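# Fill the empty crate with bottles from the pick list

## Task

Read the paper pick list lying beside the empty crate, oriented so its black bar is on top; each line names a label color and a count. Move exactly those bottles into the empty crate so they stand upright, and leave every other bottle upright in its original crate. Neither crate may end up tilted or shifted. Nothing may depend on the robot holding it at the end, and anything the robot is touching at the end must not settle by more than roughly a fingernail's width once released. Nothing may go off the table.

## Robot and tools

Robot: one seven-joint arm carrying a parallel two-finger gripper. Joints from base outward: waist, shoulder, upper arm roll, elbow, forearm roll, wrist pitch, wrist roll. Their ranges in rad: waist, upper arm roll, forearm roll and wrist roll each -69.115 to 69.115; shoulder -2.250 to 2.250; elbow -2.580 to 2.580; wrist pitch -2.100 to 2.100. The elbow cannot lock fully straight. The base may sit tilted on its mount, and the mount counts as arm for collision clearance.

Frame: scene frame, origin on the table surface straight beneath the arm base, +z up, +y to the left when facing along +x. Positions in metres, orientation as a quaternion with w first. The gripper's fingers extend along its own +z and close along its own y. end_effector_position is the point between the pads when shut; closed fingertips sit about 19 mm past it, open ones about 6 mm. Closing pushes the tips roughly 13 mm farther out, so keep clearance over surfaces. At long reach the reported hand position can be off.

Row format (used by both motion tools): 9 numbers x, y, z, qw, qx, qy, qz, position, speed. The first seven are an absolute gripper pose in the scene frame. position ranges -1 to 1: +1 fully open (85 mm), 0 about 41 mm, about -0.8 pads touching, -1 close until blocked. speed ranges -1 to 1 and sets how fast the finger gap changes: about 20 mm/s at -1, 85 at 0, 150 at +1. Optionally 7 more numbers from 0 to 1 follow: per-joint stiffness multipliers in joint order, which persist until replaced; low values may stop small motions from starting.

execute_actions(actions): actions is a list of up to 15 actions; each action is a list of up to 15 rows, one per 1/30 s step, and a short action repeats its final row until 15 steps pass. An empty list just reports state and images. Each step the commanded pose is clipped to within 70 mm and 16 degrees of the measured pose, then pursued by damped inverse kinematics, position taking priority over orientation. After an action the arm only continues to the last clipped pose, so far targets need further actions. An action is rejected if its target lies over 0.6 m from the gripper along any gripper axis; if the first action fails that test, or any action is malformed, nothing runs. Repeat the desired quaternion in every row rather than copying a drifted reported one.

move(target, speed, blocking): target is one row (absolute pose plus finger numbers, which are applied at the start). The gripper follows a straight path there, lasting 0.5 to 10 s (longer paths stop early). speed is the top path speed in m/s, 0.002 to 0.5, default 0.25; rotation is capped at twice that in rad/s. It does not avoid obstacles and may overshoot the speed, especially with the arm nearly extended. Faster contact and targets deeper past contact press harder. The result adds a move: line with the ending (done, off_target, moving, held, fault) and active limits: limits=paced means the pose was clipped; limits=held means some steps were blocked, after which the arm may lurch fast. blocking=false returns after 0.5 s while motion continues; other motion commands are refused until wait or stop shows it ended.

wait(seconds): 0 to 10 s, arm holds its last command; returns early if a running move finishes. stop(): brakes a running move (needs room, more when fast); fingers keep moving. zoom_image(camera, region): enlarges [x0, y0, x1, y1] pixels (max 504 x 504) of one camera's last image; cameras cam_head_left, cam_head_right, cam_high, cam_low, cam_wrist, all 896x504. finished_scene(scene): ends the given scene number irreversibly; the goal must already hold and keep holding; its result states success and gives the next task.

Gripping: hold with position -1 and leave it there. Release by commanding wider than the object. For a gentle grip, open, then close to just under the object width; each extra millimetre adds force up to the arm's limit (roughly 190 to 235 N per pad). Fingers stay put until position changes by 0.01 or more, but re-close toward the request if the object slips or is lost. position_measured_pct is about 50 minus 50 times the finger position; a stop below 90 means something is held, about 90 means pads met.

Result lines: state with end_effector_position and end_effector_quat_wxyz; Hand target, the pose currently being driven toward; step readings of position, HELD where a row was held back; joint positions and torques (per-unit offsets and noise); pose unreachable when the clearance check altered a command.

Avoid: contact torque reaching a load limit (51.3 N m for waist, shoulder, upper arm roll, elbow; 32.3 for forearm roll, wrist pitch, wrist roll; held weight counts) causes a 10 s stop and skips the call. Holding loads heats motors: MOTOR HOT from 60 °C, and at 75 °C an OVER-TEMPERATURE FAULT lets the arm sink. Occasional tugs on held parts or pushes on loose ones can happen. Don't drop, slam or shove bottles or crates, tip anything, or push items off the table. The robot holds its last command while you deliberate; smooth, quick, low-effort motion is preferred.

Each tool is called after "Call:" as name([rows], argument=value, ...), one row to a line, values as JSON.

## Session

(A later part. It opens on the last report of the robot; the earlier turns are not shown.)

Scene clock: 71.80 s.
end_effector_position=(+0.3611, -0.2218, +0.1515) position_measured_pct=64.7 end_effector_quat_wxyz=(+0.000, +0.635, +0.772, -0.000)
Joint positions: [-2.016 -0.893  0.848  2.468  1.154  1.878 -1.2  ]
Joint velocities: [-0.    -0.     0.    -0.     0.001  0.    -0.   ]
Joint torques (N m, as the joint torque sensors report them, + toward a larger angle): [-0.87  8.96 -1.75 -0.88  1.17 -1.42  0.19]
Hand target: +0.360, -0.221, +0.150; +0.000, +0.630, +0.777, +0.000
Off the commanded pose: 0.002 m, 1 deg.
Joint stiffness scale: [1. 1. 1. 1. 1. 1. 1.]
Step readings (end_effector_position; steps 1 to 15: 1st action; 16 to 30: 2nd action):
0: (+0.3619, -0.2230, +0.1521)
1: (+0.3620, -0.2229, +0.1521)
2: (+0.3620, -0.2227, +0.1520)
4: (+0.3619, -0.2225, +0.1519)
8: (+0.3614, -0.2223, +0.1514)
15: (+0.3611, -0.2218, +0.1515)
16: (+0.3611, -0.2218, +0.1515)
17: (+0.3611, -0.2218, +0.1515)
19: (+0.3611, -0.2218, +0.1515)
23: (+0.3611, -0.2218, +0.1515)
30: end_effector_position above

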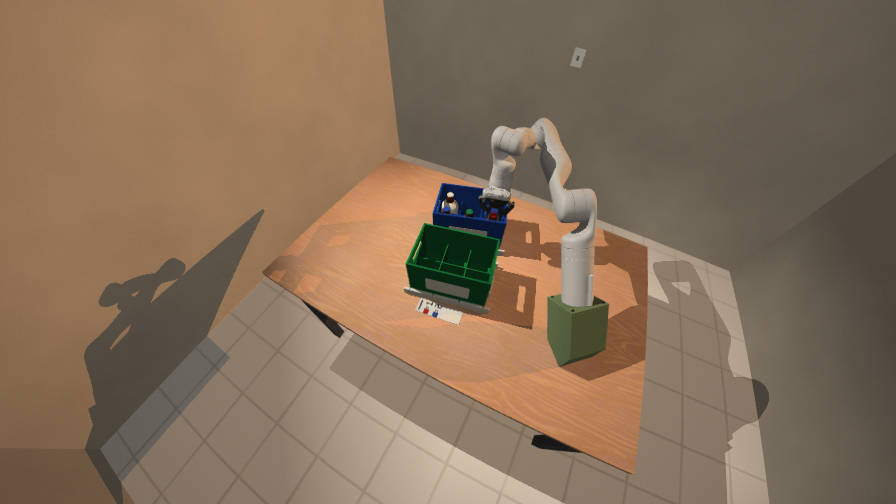

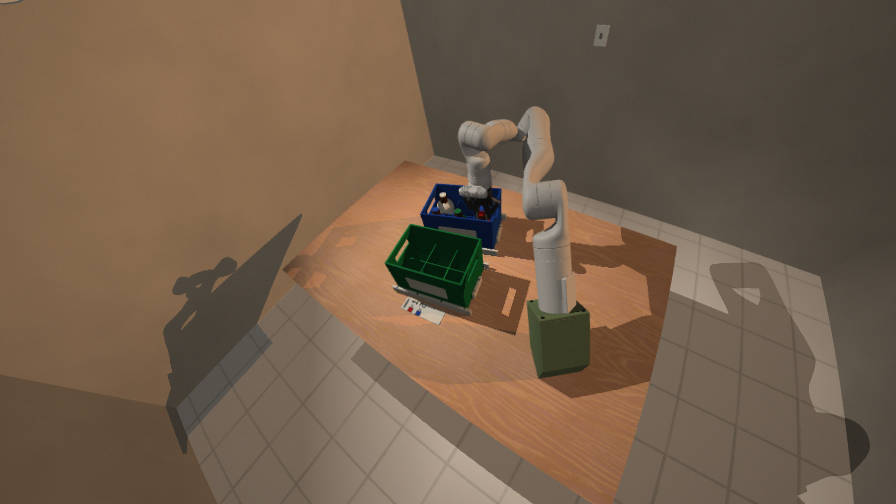

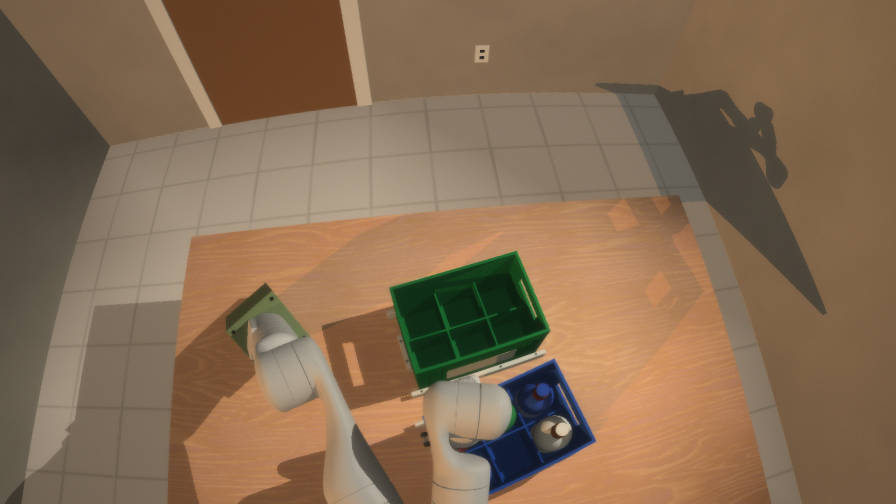

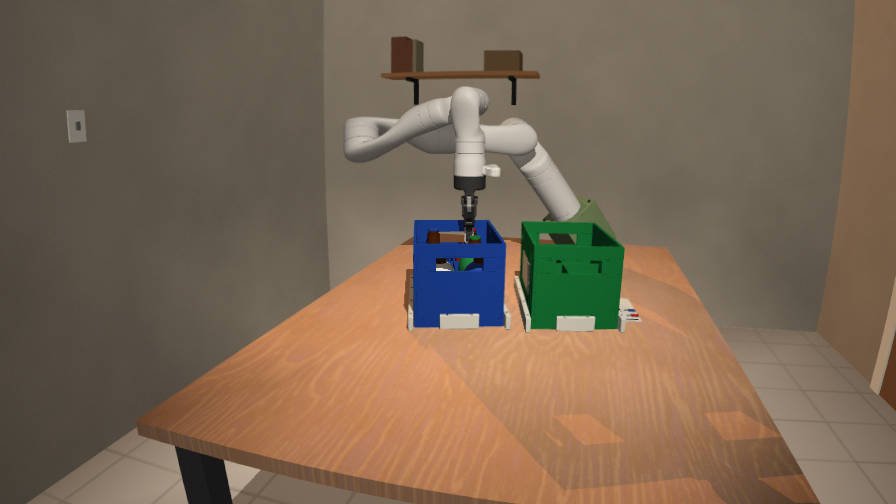

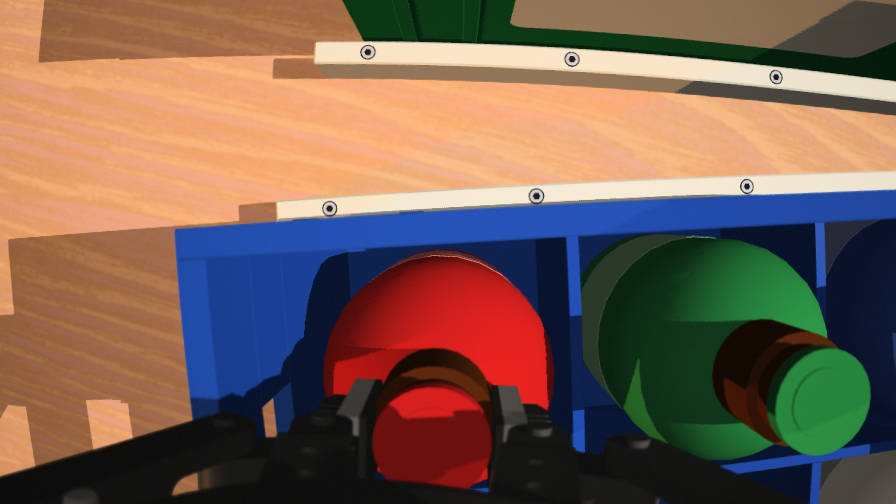

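Call:
move(target=[0.36,-0.221,0.38,0,0.63,0.777,0,-1,0], speed=0.2)

Call:
move(target=[0.34,-0.063,0.38,0,0.645,0.764,0,-1,0], speed=0.2)

Scene clock: 88.57 s.
end_effector_position=(+0.3605, -0.2183, +0.3787) position_measured_pct=64.7 end_effector_quat_wxyz=(+0.000, +0.632, +0.775, +0.004)
Joint positions: [-1.891 -0.514  0.303  2.029  0.67   2.097 -1.175]
Joint velocities: [ 0.02   0.006 -0.004 -0.002 -0.002 -0.     0.003]
Joint torques (N m, as the joint torque sensors report them, + toward a larger angle): [-2.11 13.01 -5.17 -6.97 -0.31 -0.01  0.  ]
Hand target: +0.359, -0.220, +0.380; -0.001, +0.629, +0.777, +0.000
Off the commanded pose: 0.003 m, 1 deg.
Joint stiffness scale: [1. 1. 1. 1. 1. 1. 1.]
joint sent to its limit — the command would take joint 6 (wrist pitch) past its upper limit, so that joint was sent only as far as its limit.
move: done

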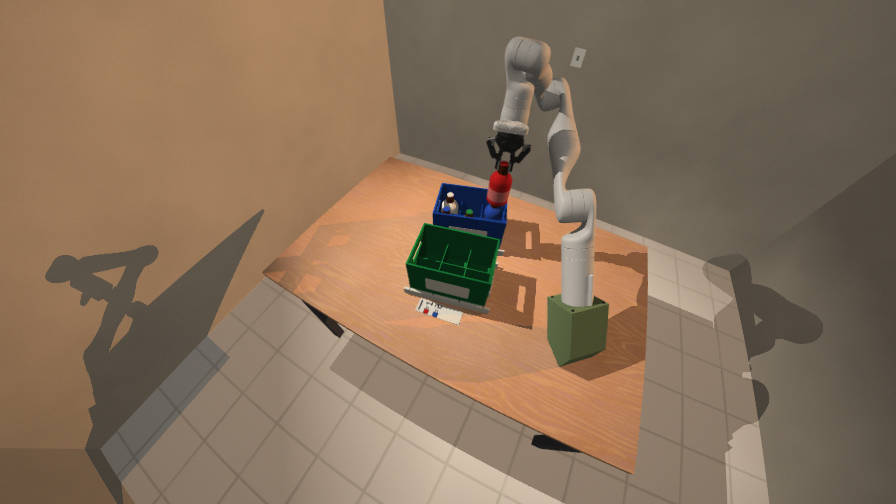

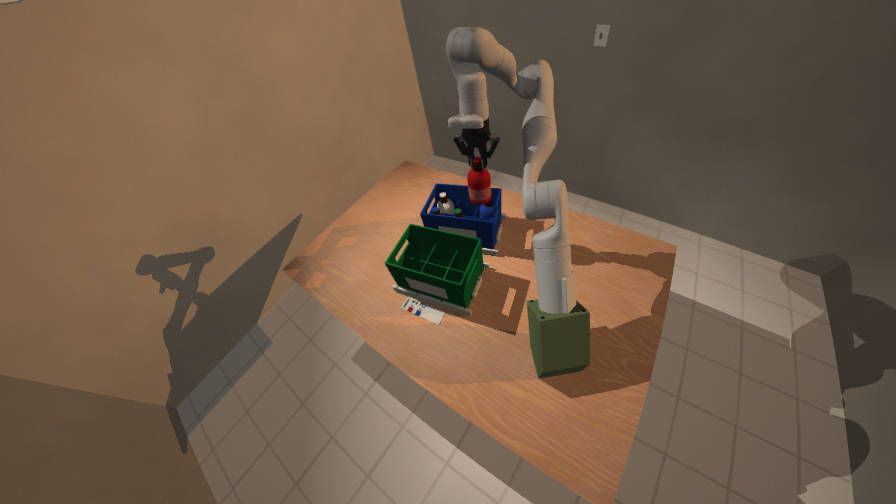

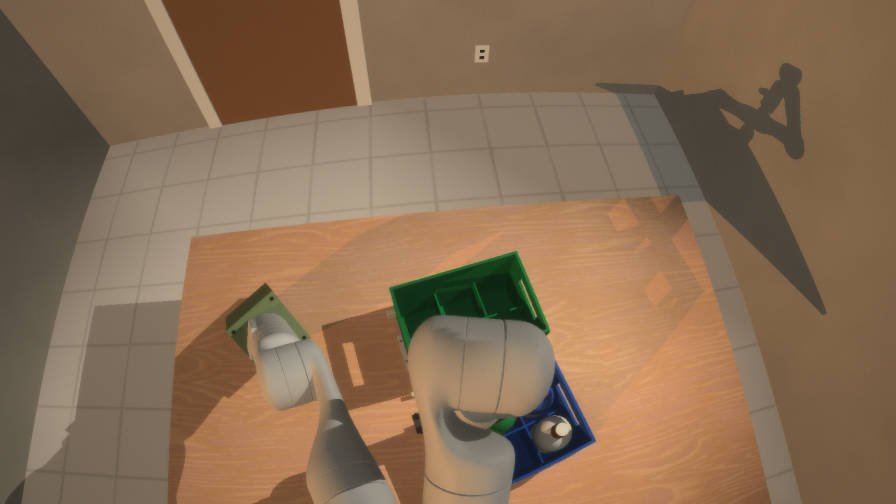

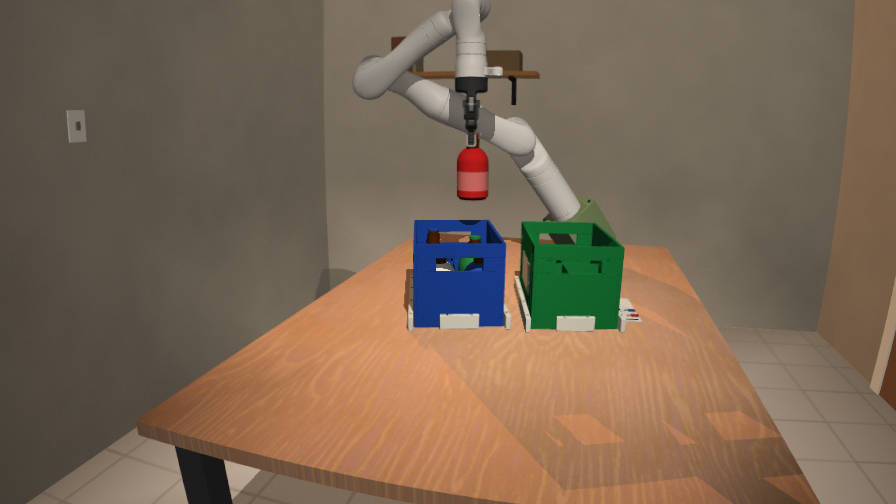

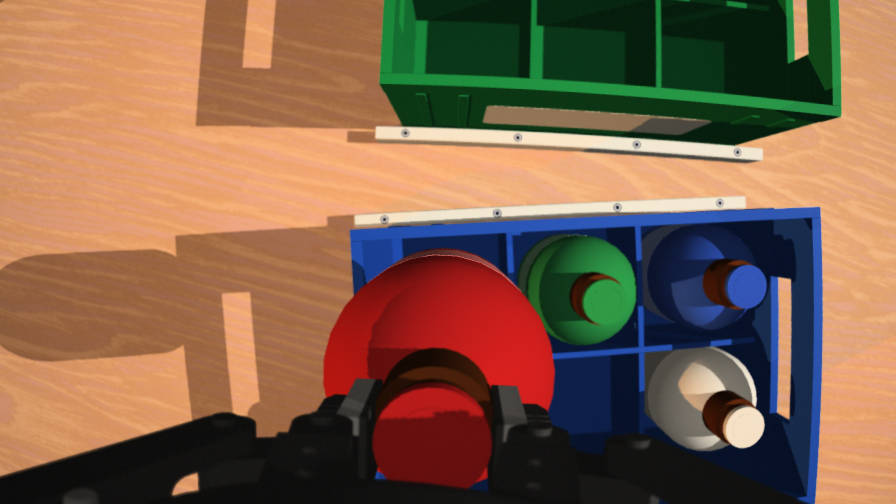

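Scene clock: 89.87 s.
end_effector_position=(+0.3406, -0.0652, +0.3788) position_measured_pct=64.7 end_effector_quat_wxyz=(+0.004, +0.640, +0.769, -0.000)
Joint positions: [-1.927 -0.088  0.463  2.072  0.56   1.644 -1.308]
Joint velocities: [ 0.     0.013 -0.001 -0.001  0.001 -0.001 -0.   ]
Joint torques (N m, as the joint torque sensors report them, + toward a larger angle): [-4.78  5.98 -4.94 -8.68 -0.23  0.05  0.09]
Hand target: +0.340, -0.062, +0.380; +0.000, +0.645, +0.764, +0.000
Off the commanded pose: 0.003 m, 1 deg.
Joint stiffness scale: [1. 1. 1. 1. 1. 1. 1.]
move: done

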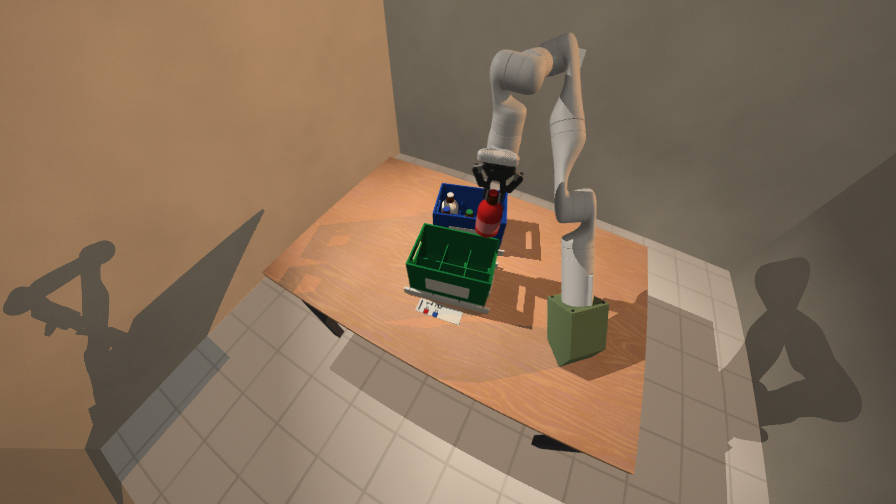

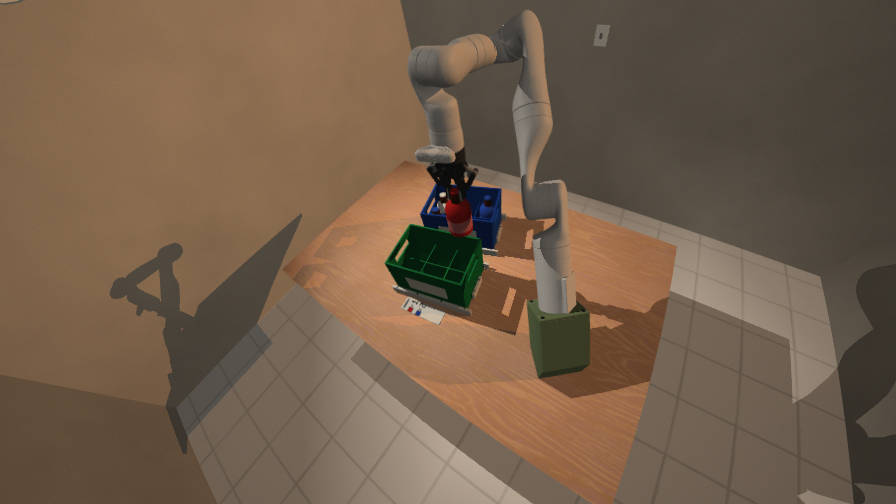

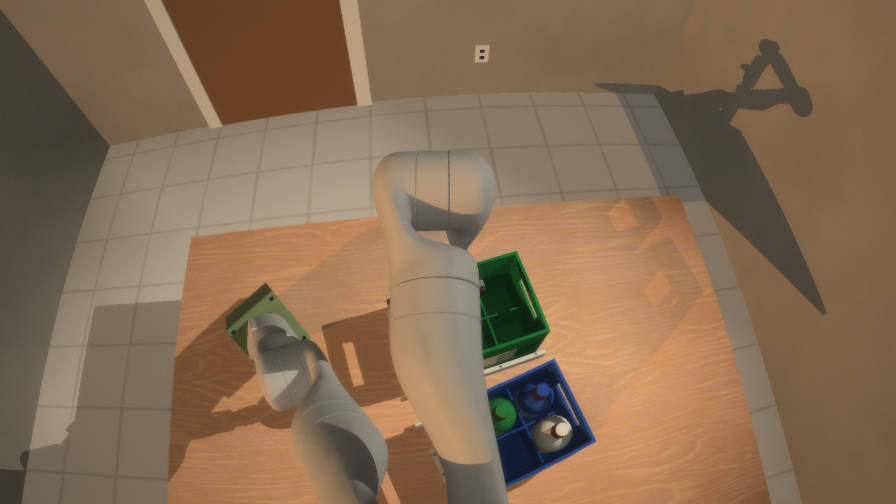

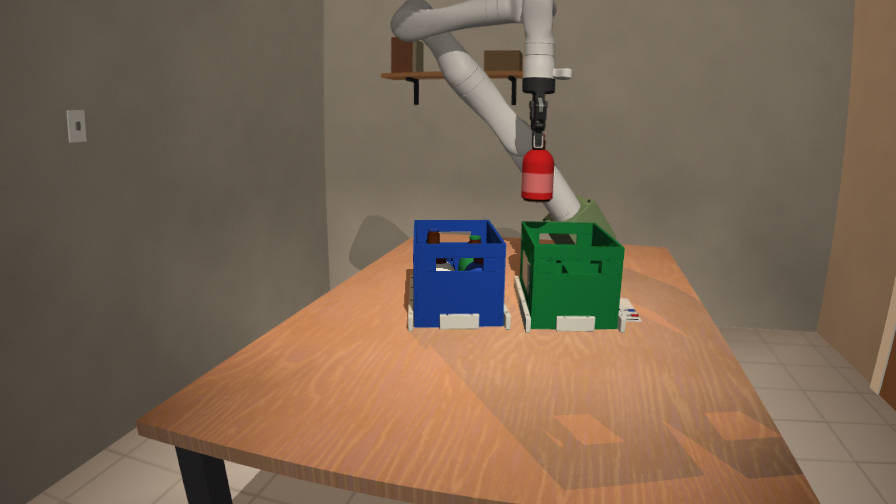

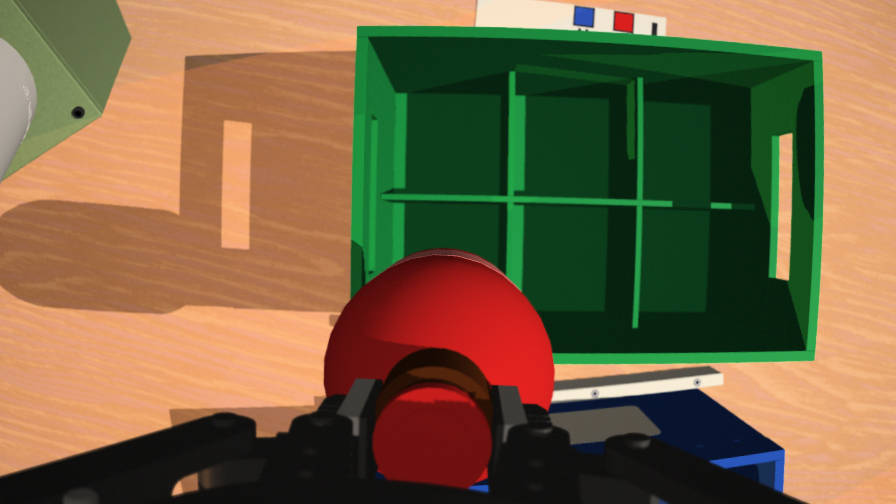

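Call:
move(target=[0.343,-0.022,0.37,0,0.66,0.751,0,-1,0], speed=0.1)

Call:
move(target=[0.343,-0.022,0.29,0,0.66,0.751,0,-1,0], speed=0.05)

Scene clock: 101.10 s.
end_effector_position=(+0.3430, -0.0245, +0.3695) position_measured_pct=64.7 end_effector_quat_wxyz=(+0.003, +0.654, +0.757, -0.000)
Joint positions: [-1.91   0.041  0.519  2.059  0.541  1.509 -1.317]
Joint velocities: [ 0.     0.016  0.007 -0.001 -0.001  0.    -0.   ]
Joint torques (N m, as the joint torque sensors report them, + toward a larger angle): [-5.61  3.57 -4.61 -8.97 -0.31  0.1   0.05]
Hand target: +0.343, -0.022, +0.370; -0.000, +0.660, +0.751, -0.000
Off the commanded pose: 0.003 m, 1 deg.
Joint stiffness scale: [1. 1. 1. 1. 1. 1. 1.]
move: done

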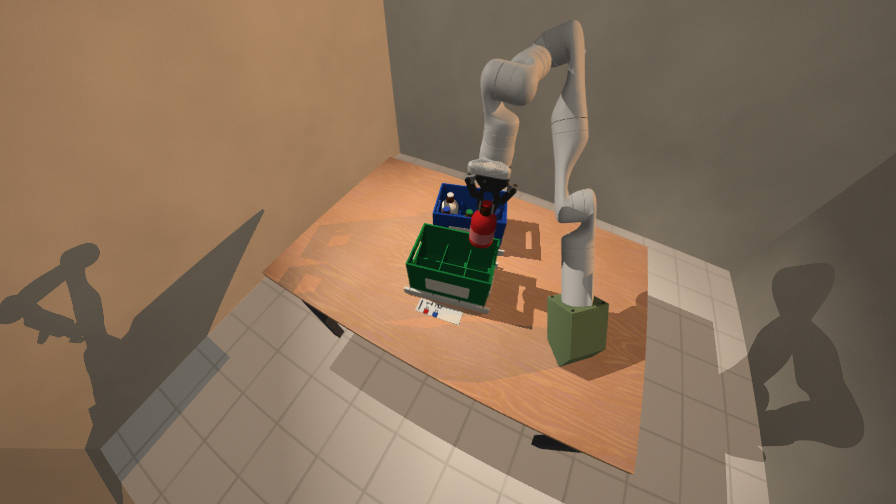

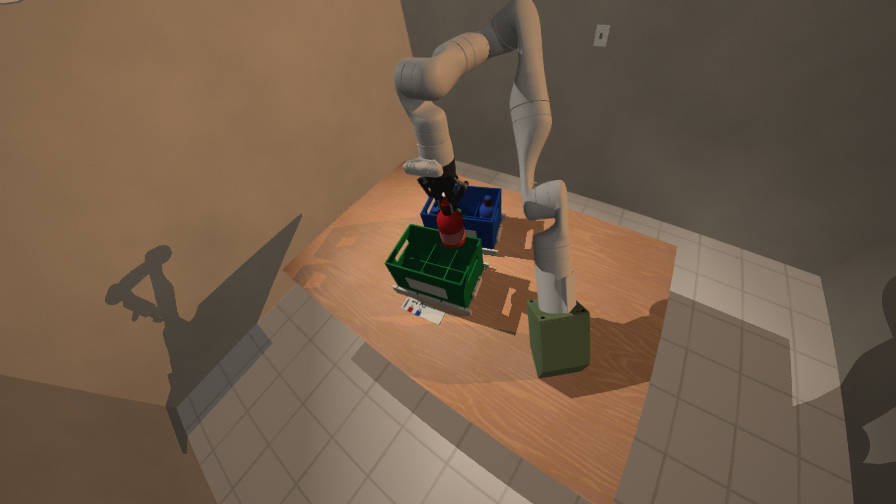

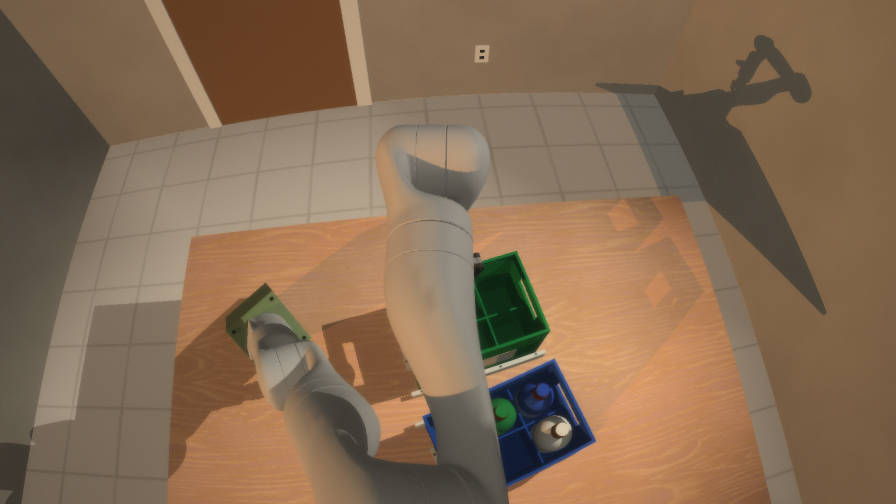

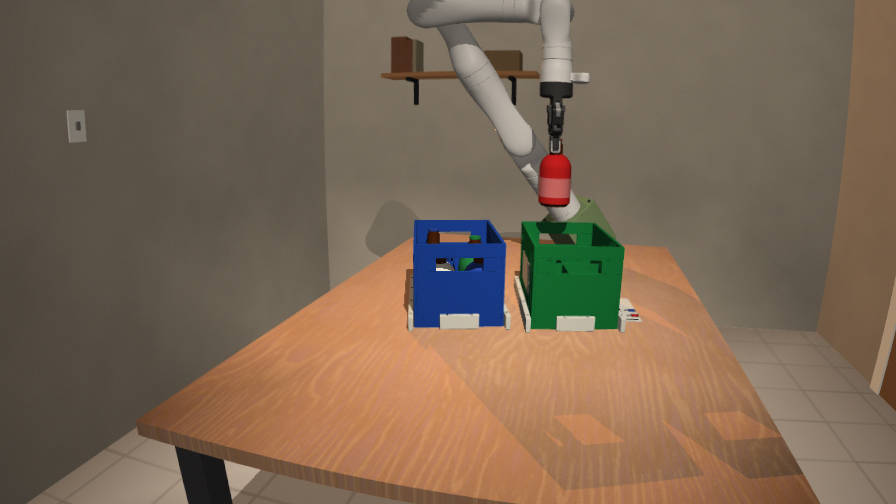

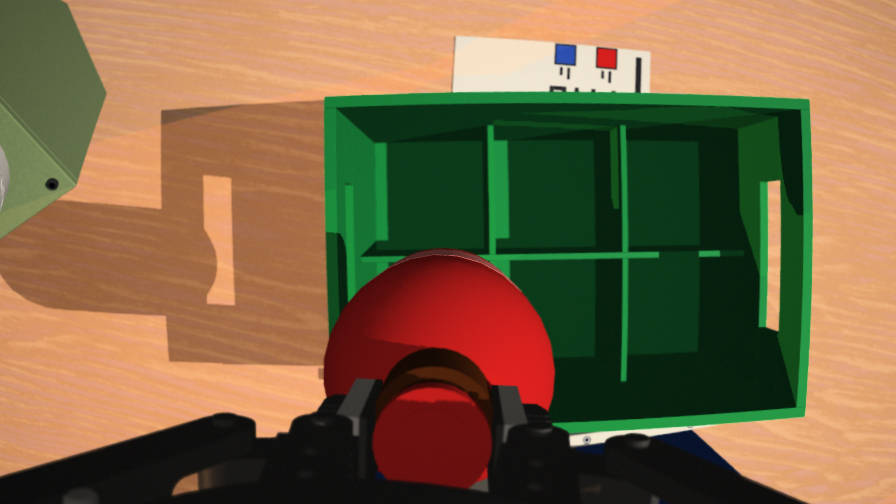

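Scene clock: 103.03 s.
end_effector_position=(+0.3428, -0.0209, +0.2922) position_measured_pct=64.7 end_effector_quat_wxyz=(-0.002, +0.661, +0.751, +0.001)
Joint positions: [-1.83   0.105  0.626  2.238  0.607  1.209 -1.317]
Joint velocities: [ 0.003  0.007  0.002  0.001  0.    -0.003  0.   ]
Joint torques (N m, as the joint torque sensors report them, + toward a larger angle): [-5.88  2.84 -4.35 -7.99 -0.31 -0.03  0.15]
Hand target: +0.343, -0.022, +0.290; +0.000, +0.660, +0.751, -0.000
Off the commanded pose: 0.002 m, 0 deg.
Joint stiffness scale: [1. 1. 1. 1. 1. 1. 1.]
move: done

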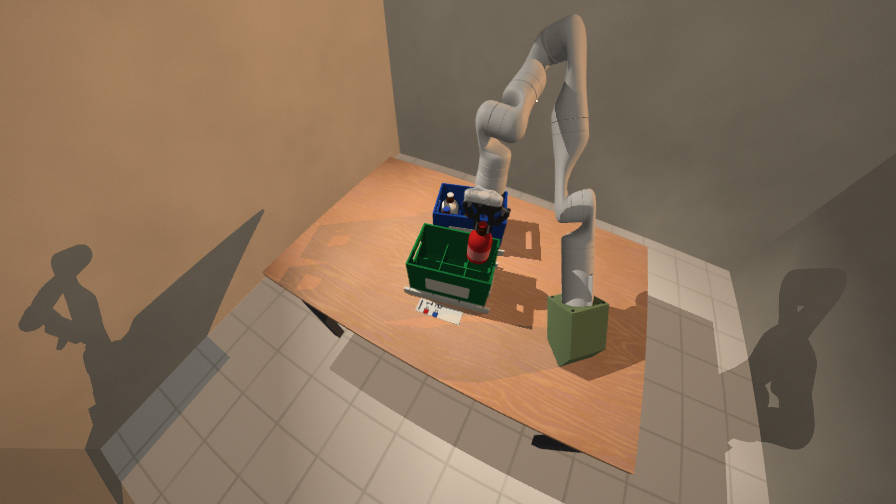

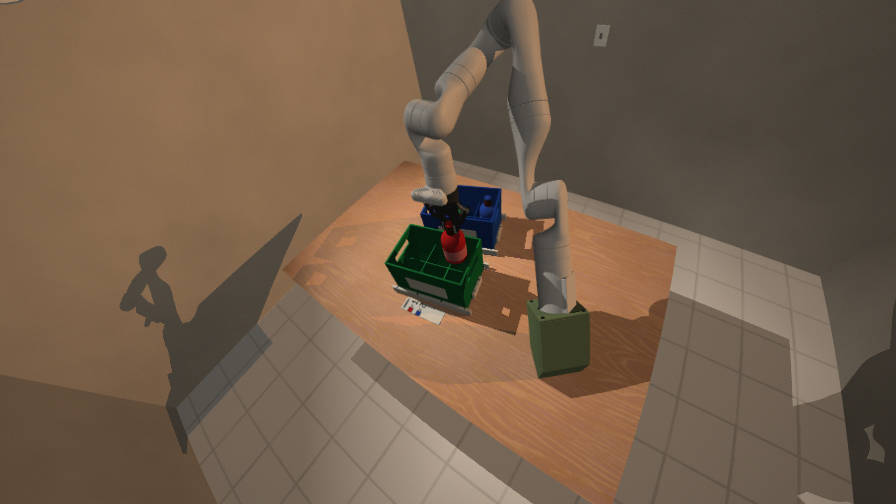

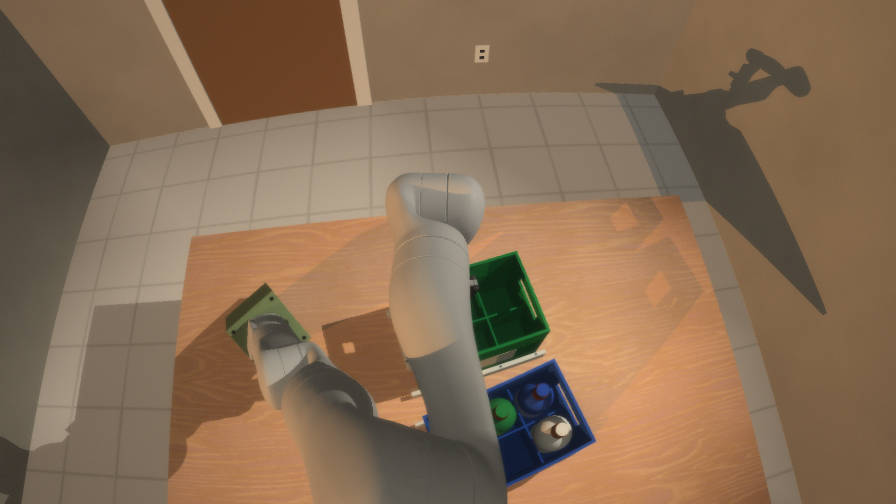

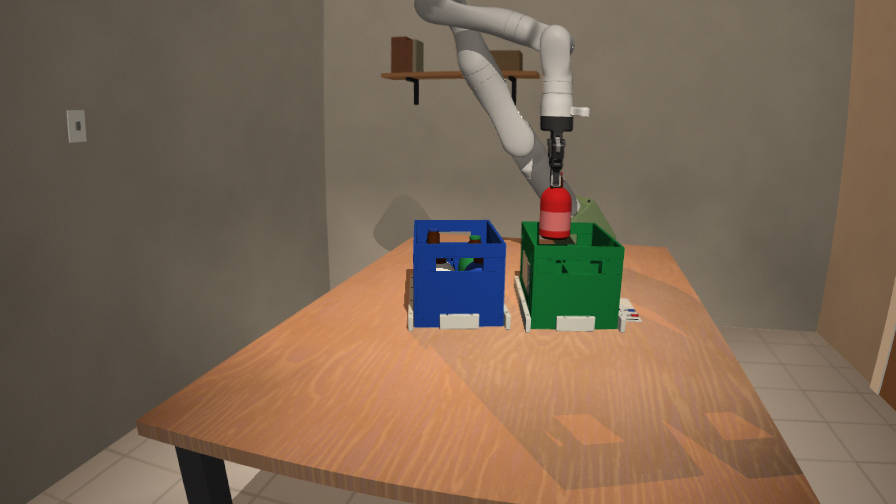

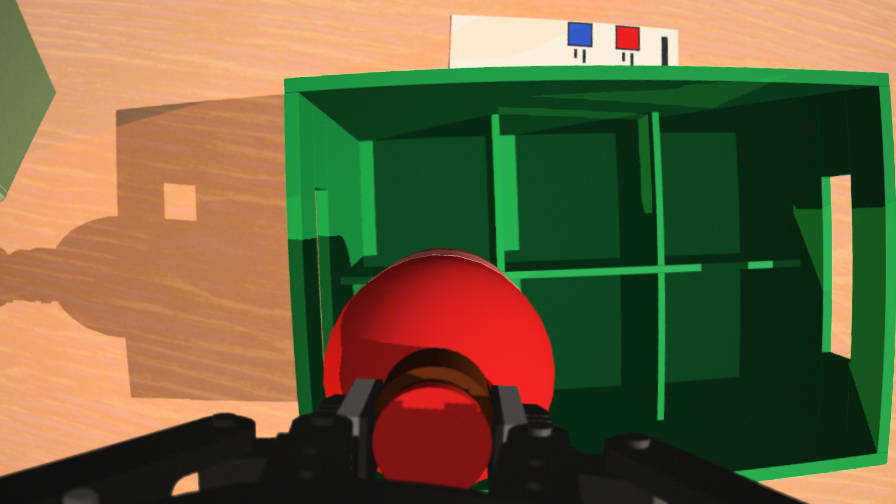

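Call:
zoom_image(camera="cam_wrist", region=[430, 0, 700, 90])

Call:
move(target=[0.337,-0.028,0.285,0,0.66,0.751,0,-1,0], speed=0.05)

Call:
move(target=[0.337,-0.028,0.155,0,0.66,0.751,0,-1,0], speed=0.04)

Region (430, 0, 700, 90) of cam_wrist's 896x504 image, scaled by 1.867.

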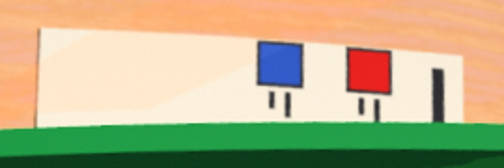

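Scene clock: 113.03 s.
end_effector_position=(+0.3370, -0.0291, +0.2854) position_measured_pct=64.7 end_effector_quat_wxyz=(+0.000, +0.659, +0.753, -0.004)
Joint positions: [-1.83   0.094  0.626  2.269  0.616  1.204 -1.326]
Joint velocities: [ 0.    -0.003 -0.     0.002  0.001 -0.001 -0.001]
Joint torques (N m, as the joint torque sensors report them, + toward a larger angle): [-5.64  2.43 -4.29 -7.8  -0.39  0.08  0.12]
Hand target: +0.337, -0.028, +0.285; -0.000, +0.660, +0.751, -0.000
Off the commanded pose: 0.001 m, 1 deg.
Joint stiffness scale: [1. 1. 1. 1. 1. 1. 1.]
move: done

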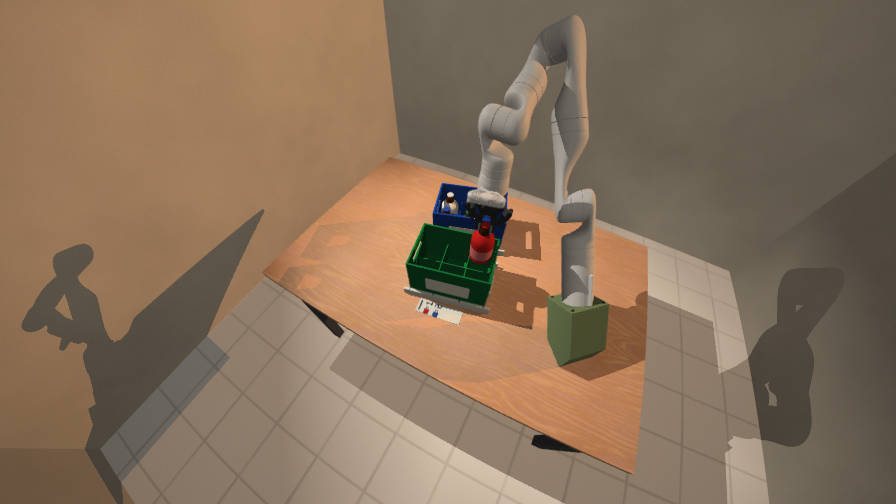

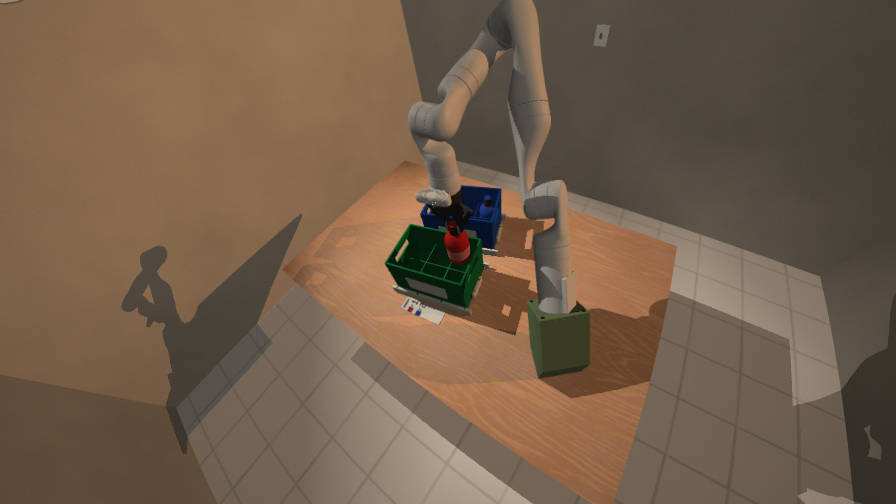

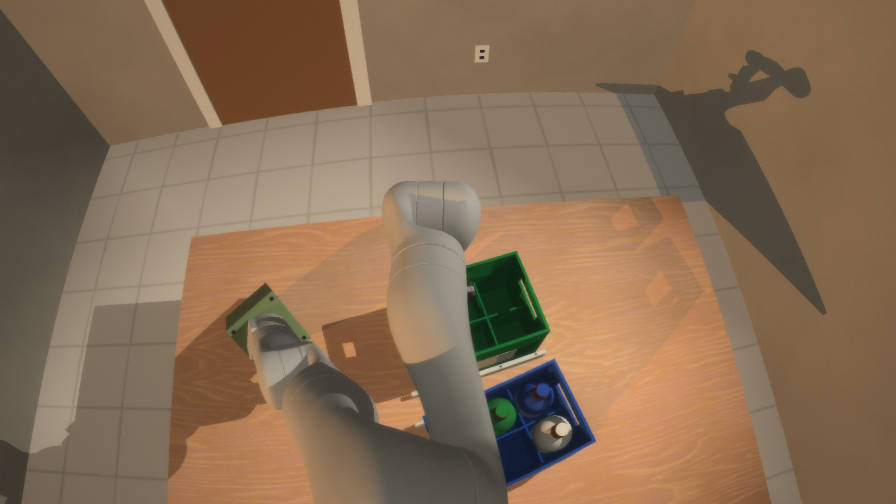

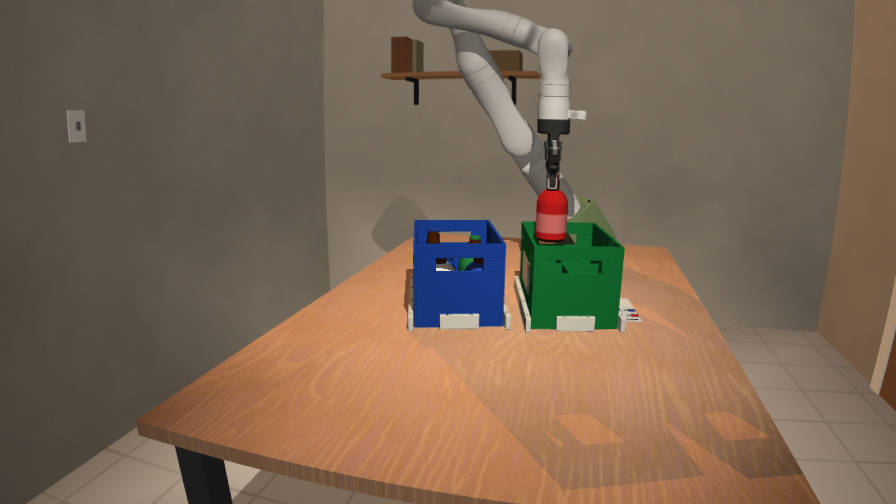

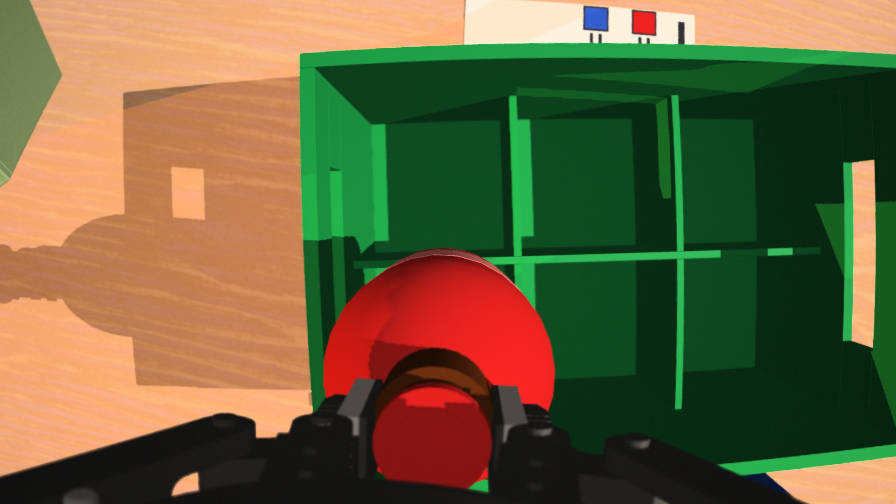

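Scene clock: 116.80 s.
end_effector_position=(+0.3293, +0.0702, +0.2072) position_measured_pct=64.7 end_effector_quat_wxyz=(-0.048, +0.656, +0.751, +0.067)
Joint positions: [-1.713  0.441  0.722  2.385  0.626  0.535 -1.332]
Joint velocities: [-0.028  0.037  0.03  -0.009 -0.032 -0.002  0.021]
Joint torques (N m, as the joint torque sensors report them, + toward a larger angle): [35.38 23.72 29.67 21.16 11.1  16.1   1.69]
Hand target: +0.329, +0.007, +0.181; -0.003, +0.659, +0.752, -0.002
Off the commanded pose: 0.111 m, 10 deg; position clipped at the last step of the last action.
Joint stiffness scale: [1. 1. 1. 1. 1. 1. 1.]
move: off_target; limits=paced

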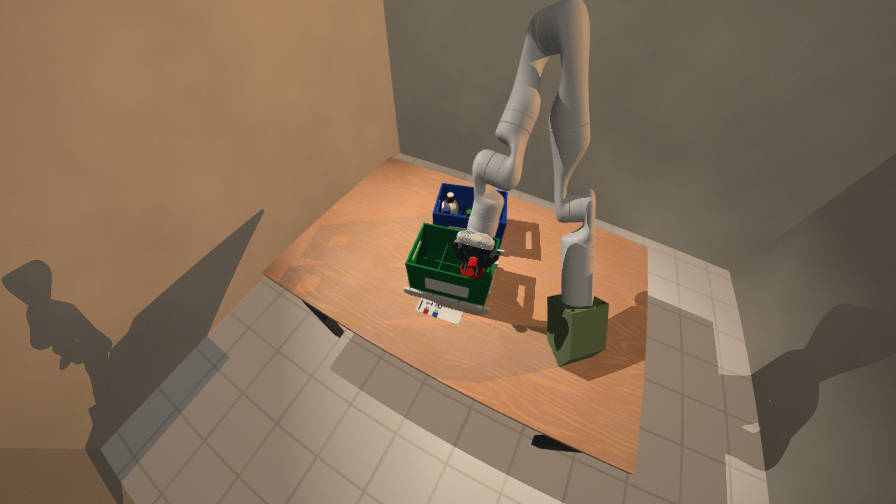

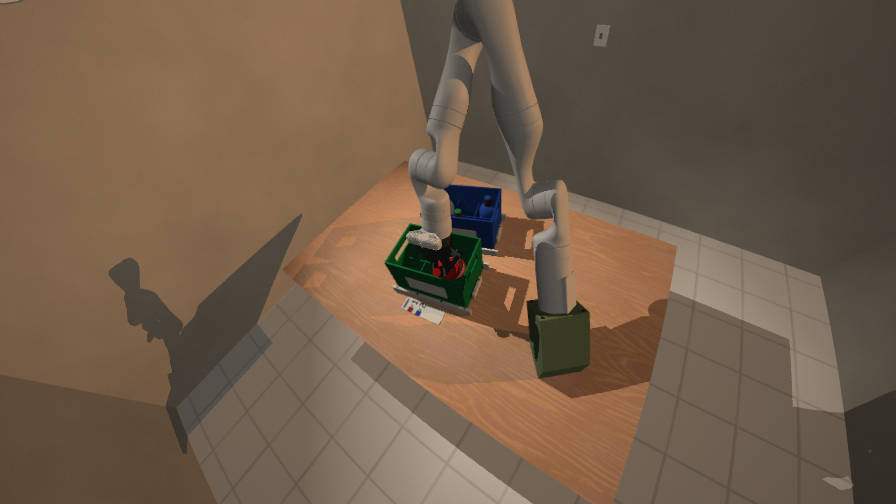

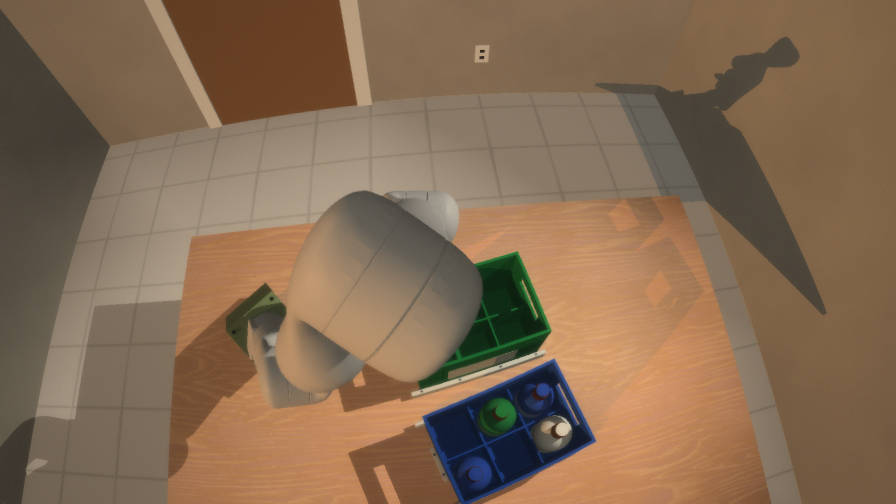

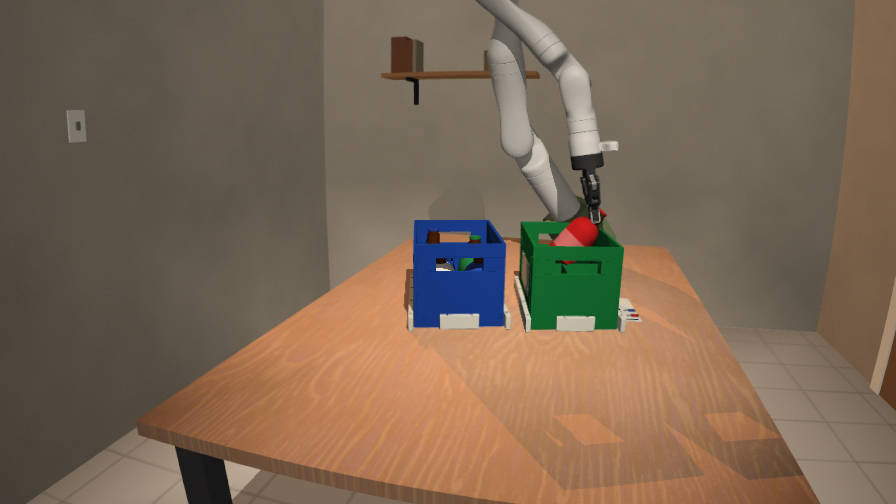

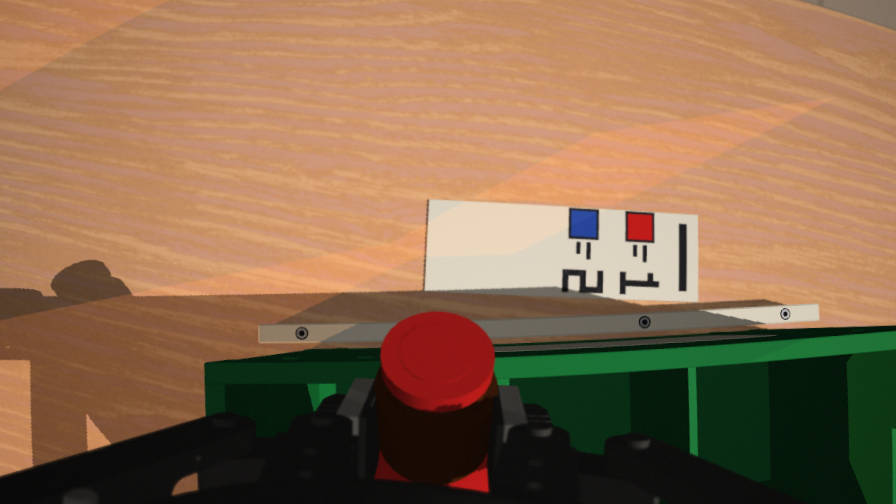

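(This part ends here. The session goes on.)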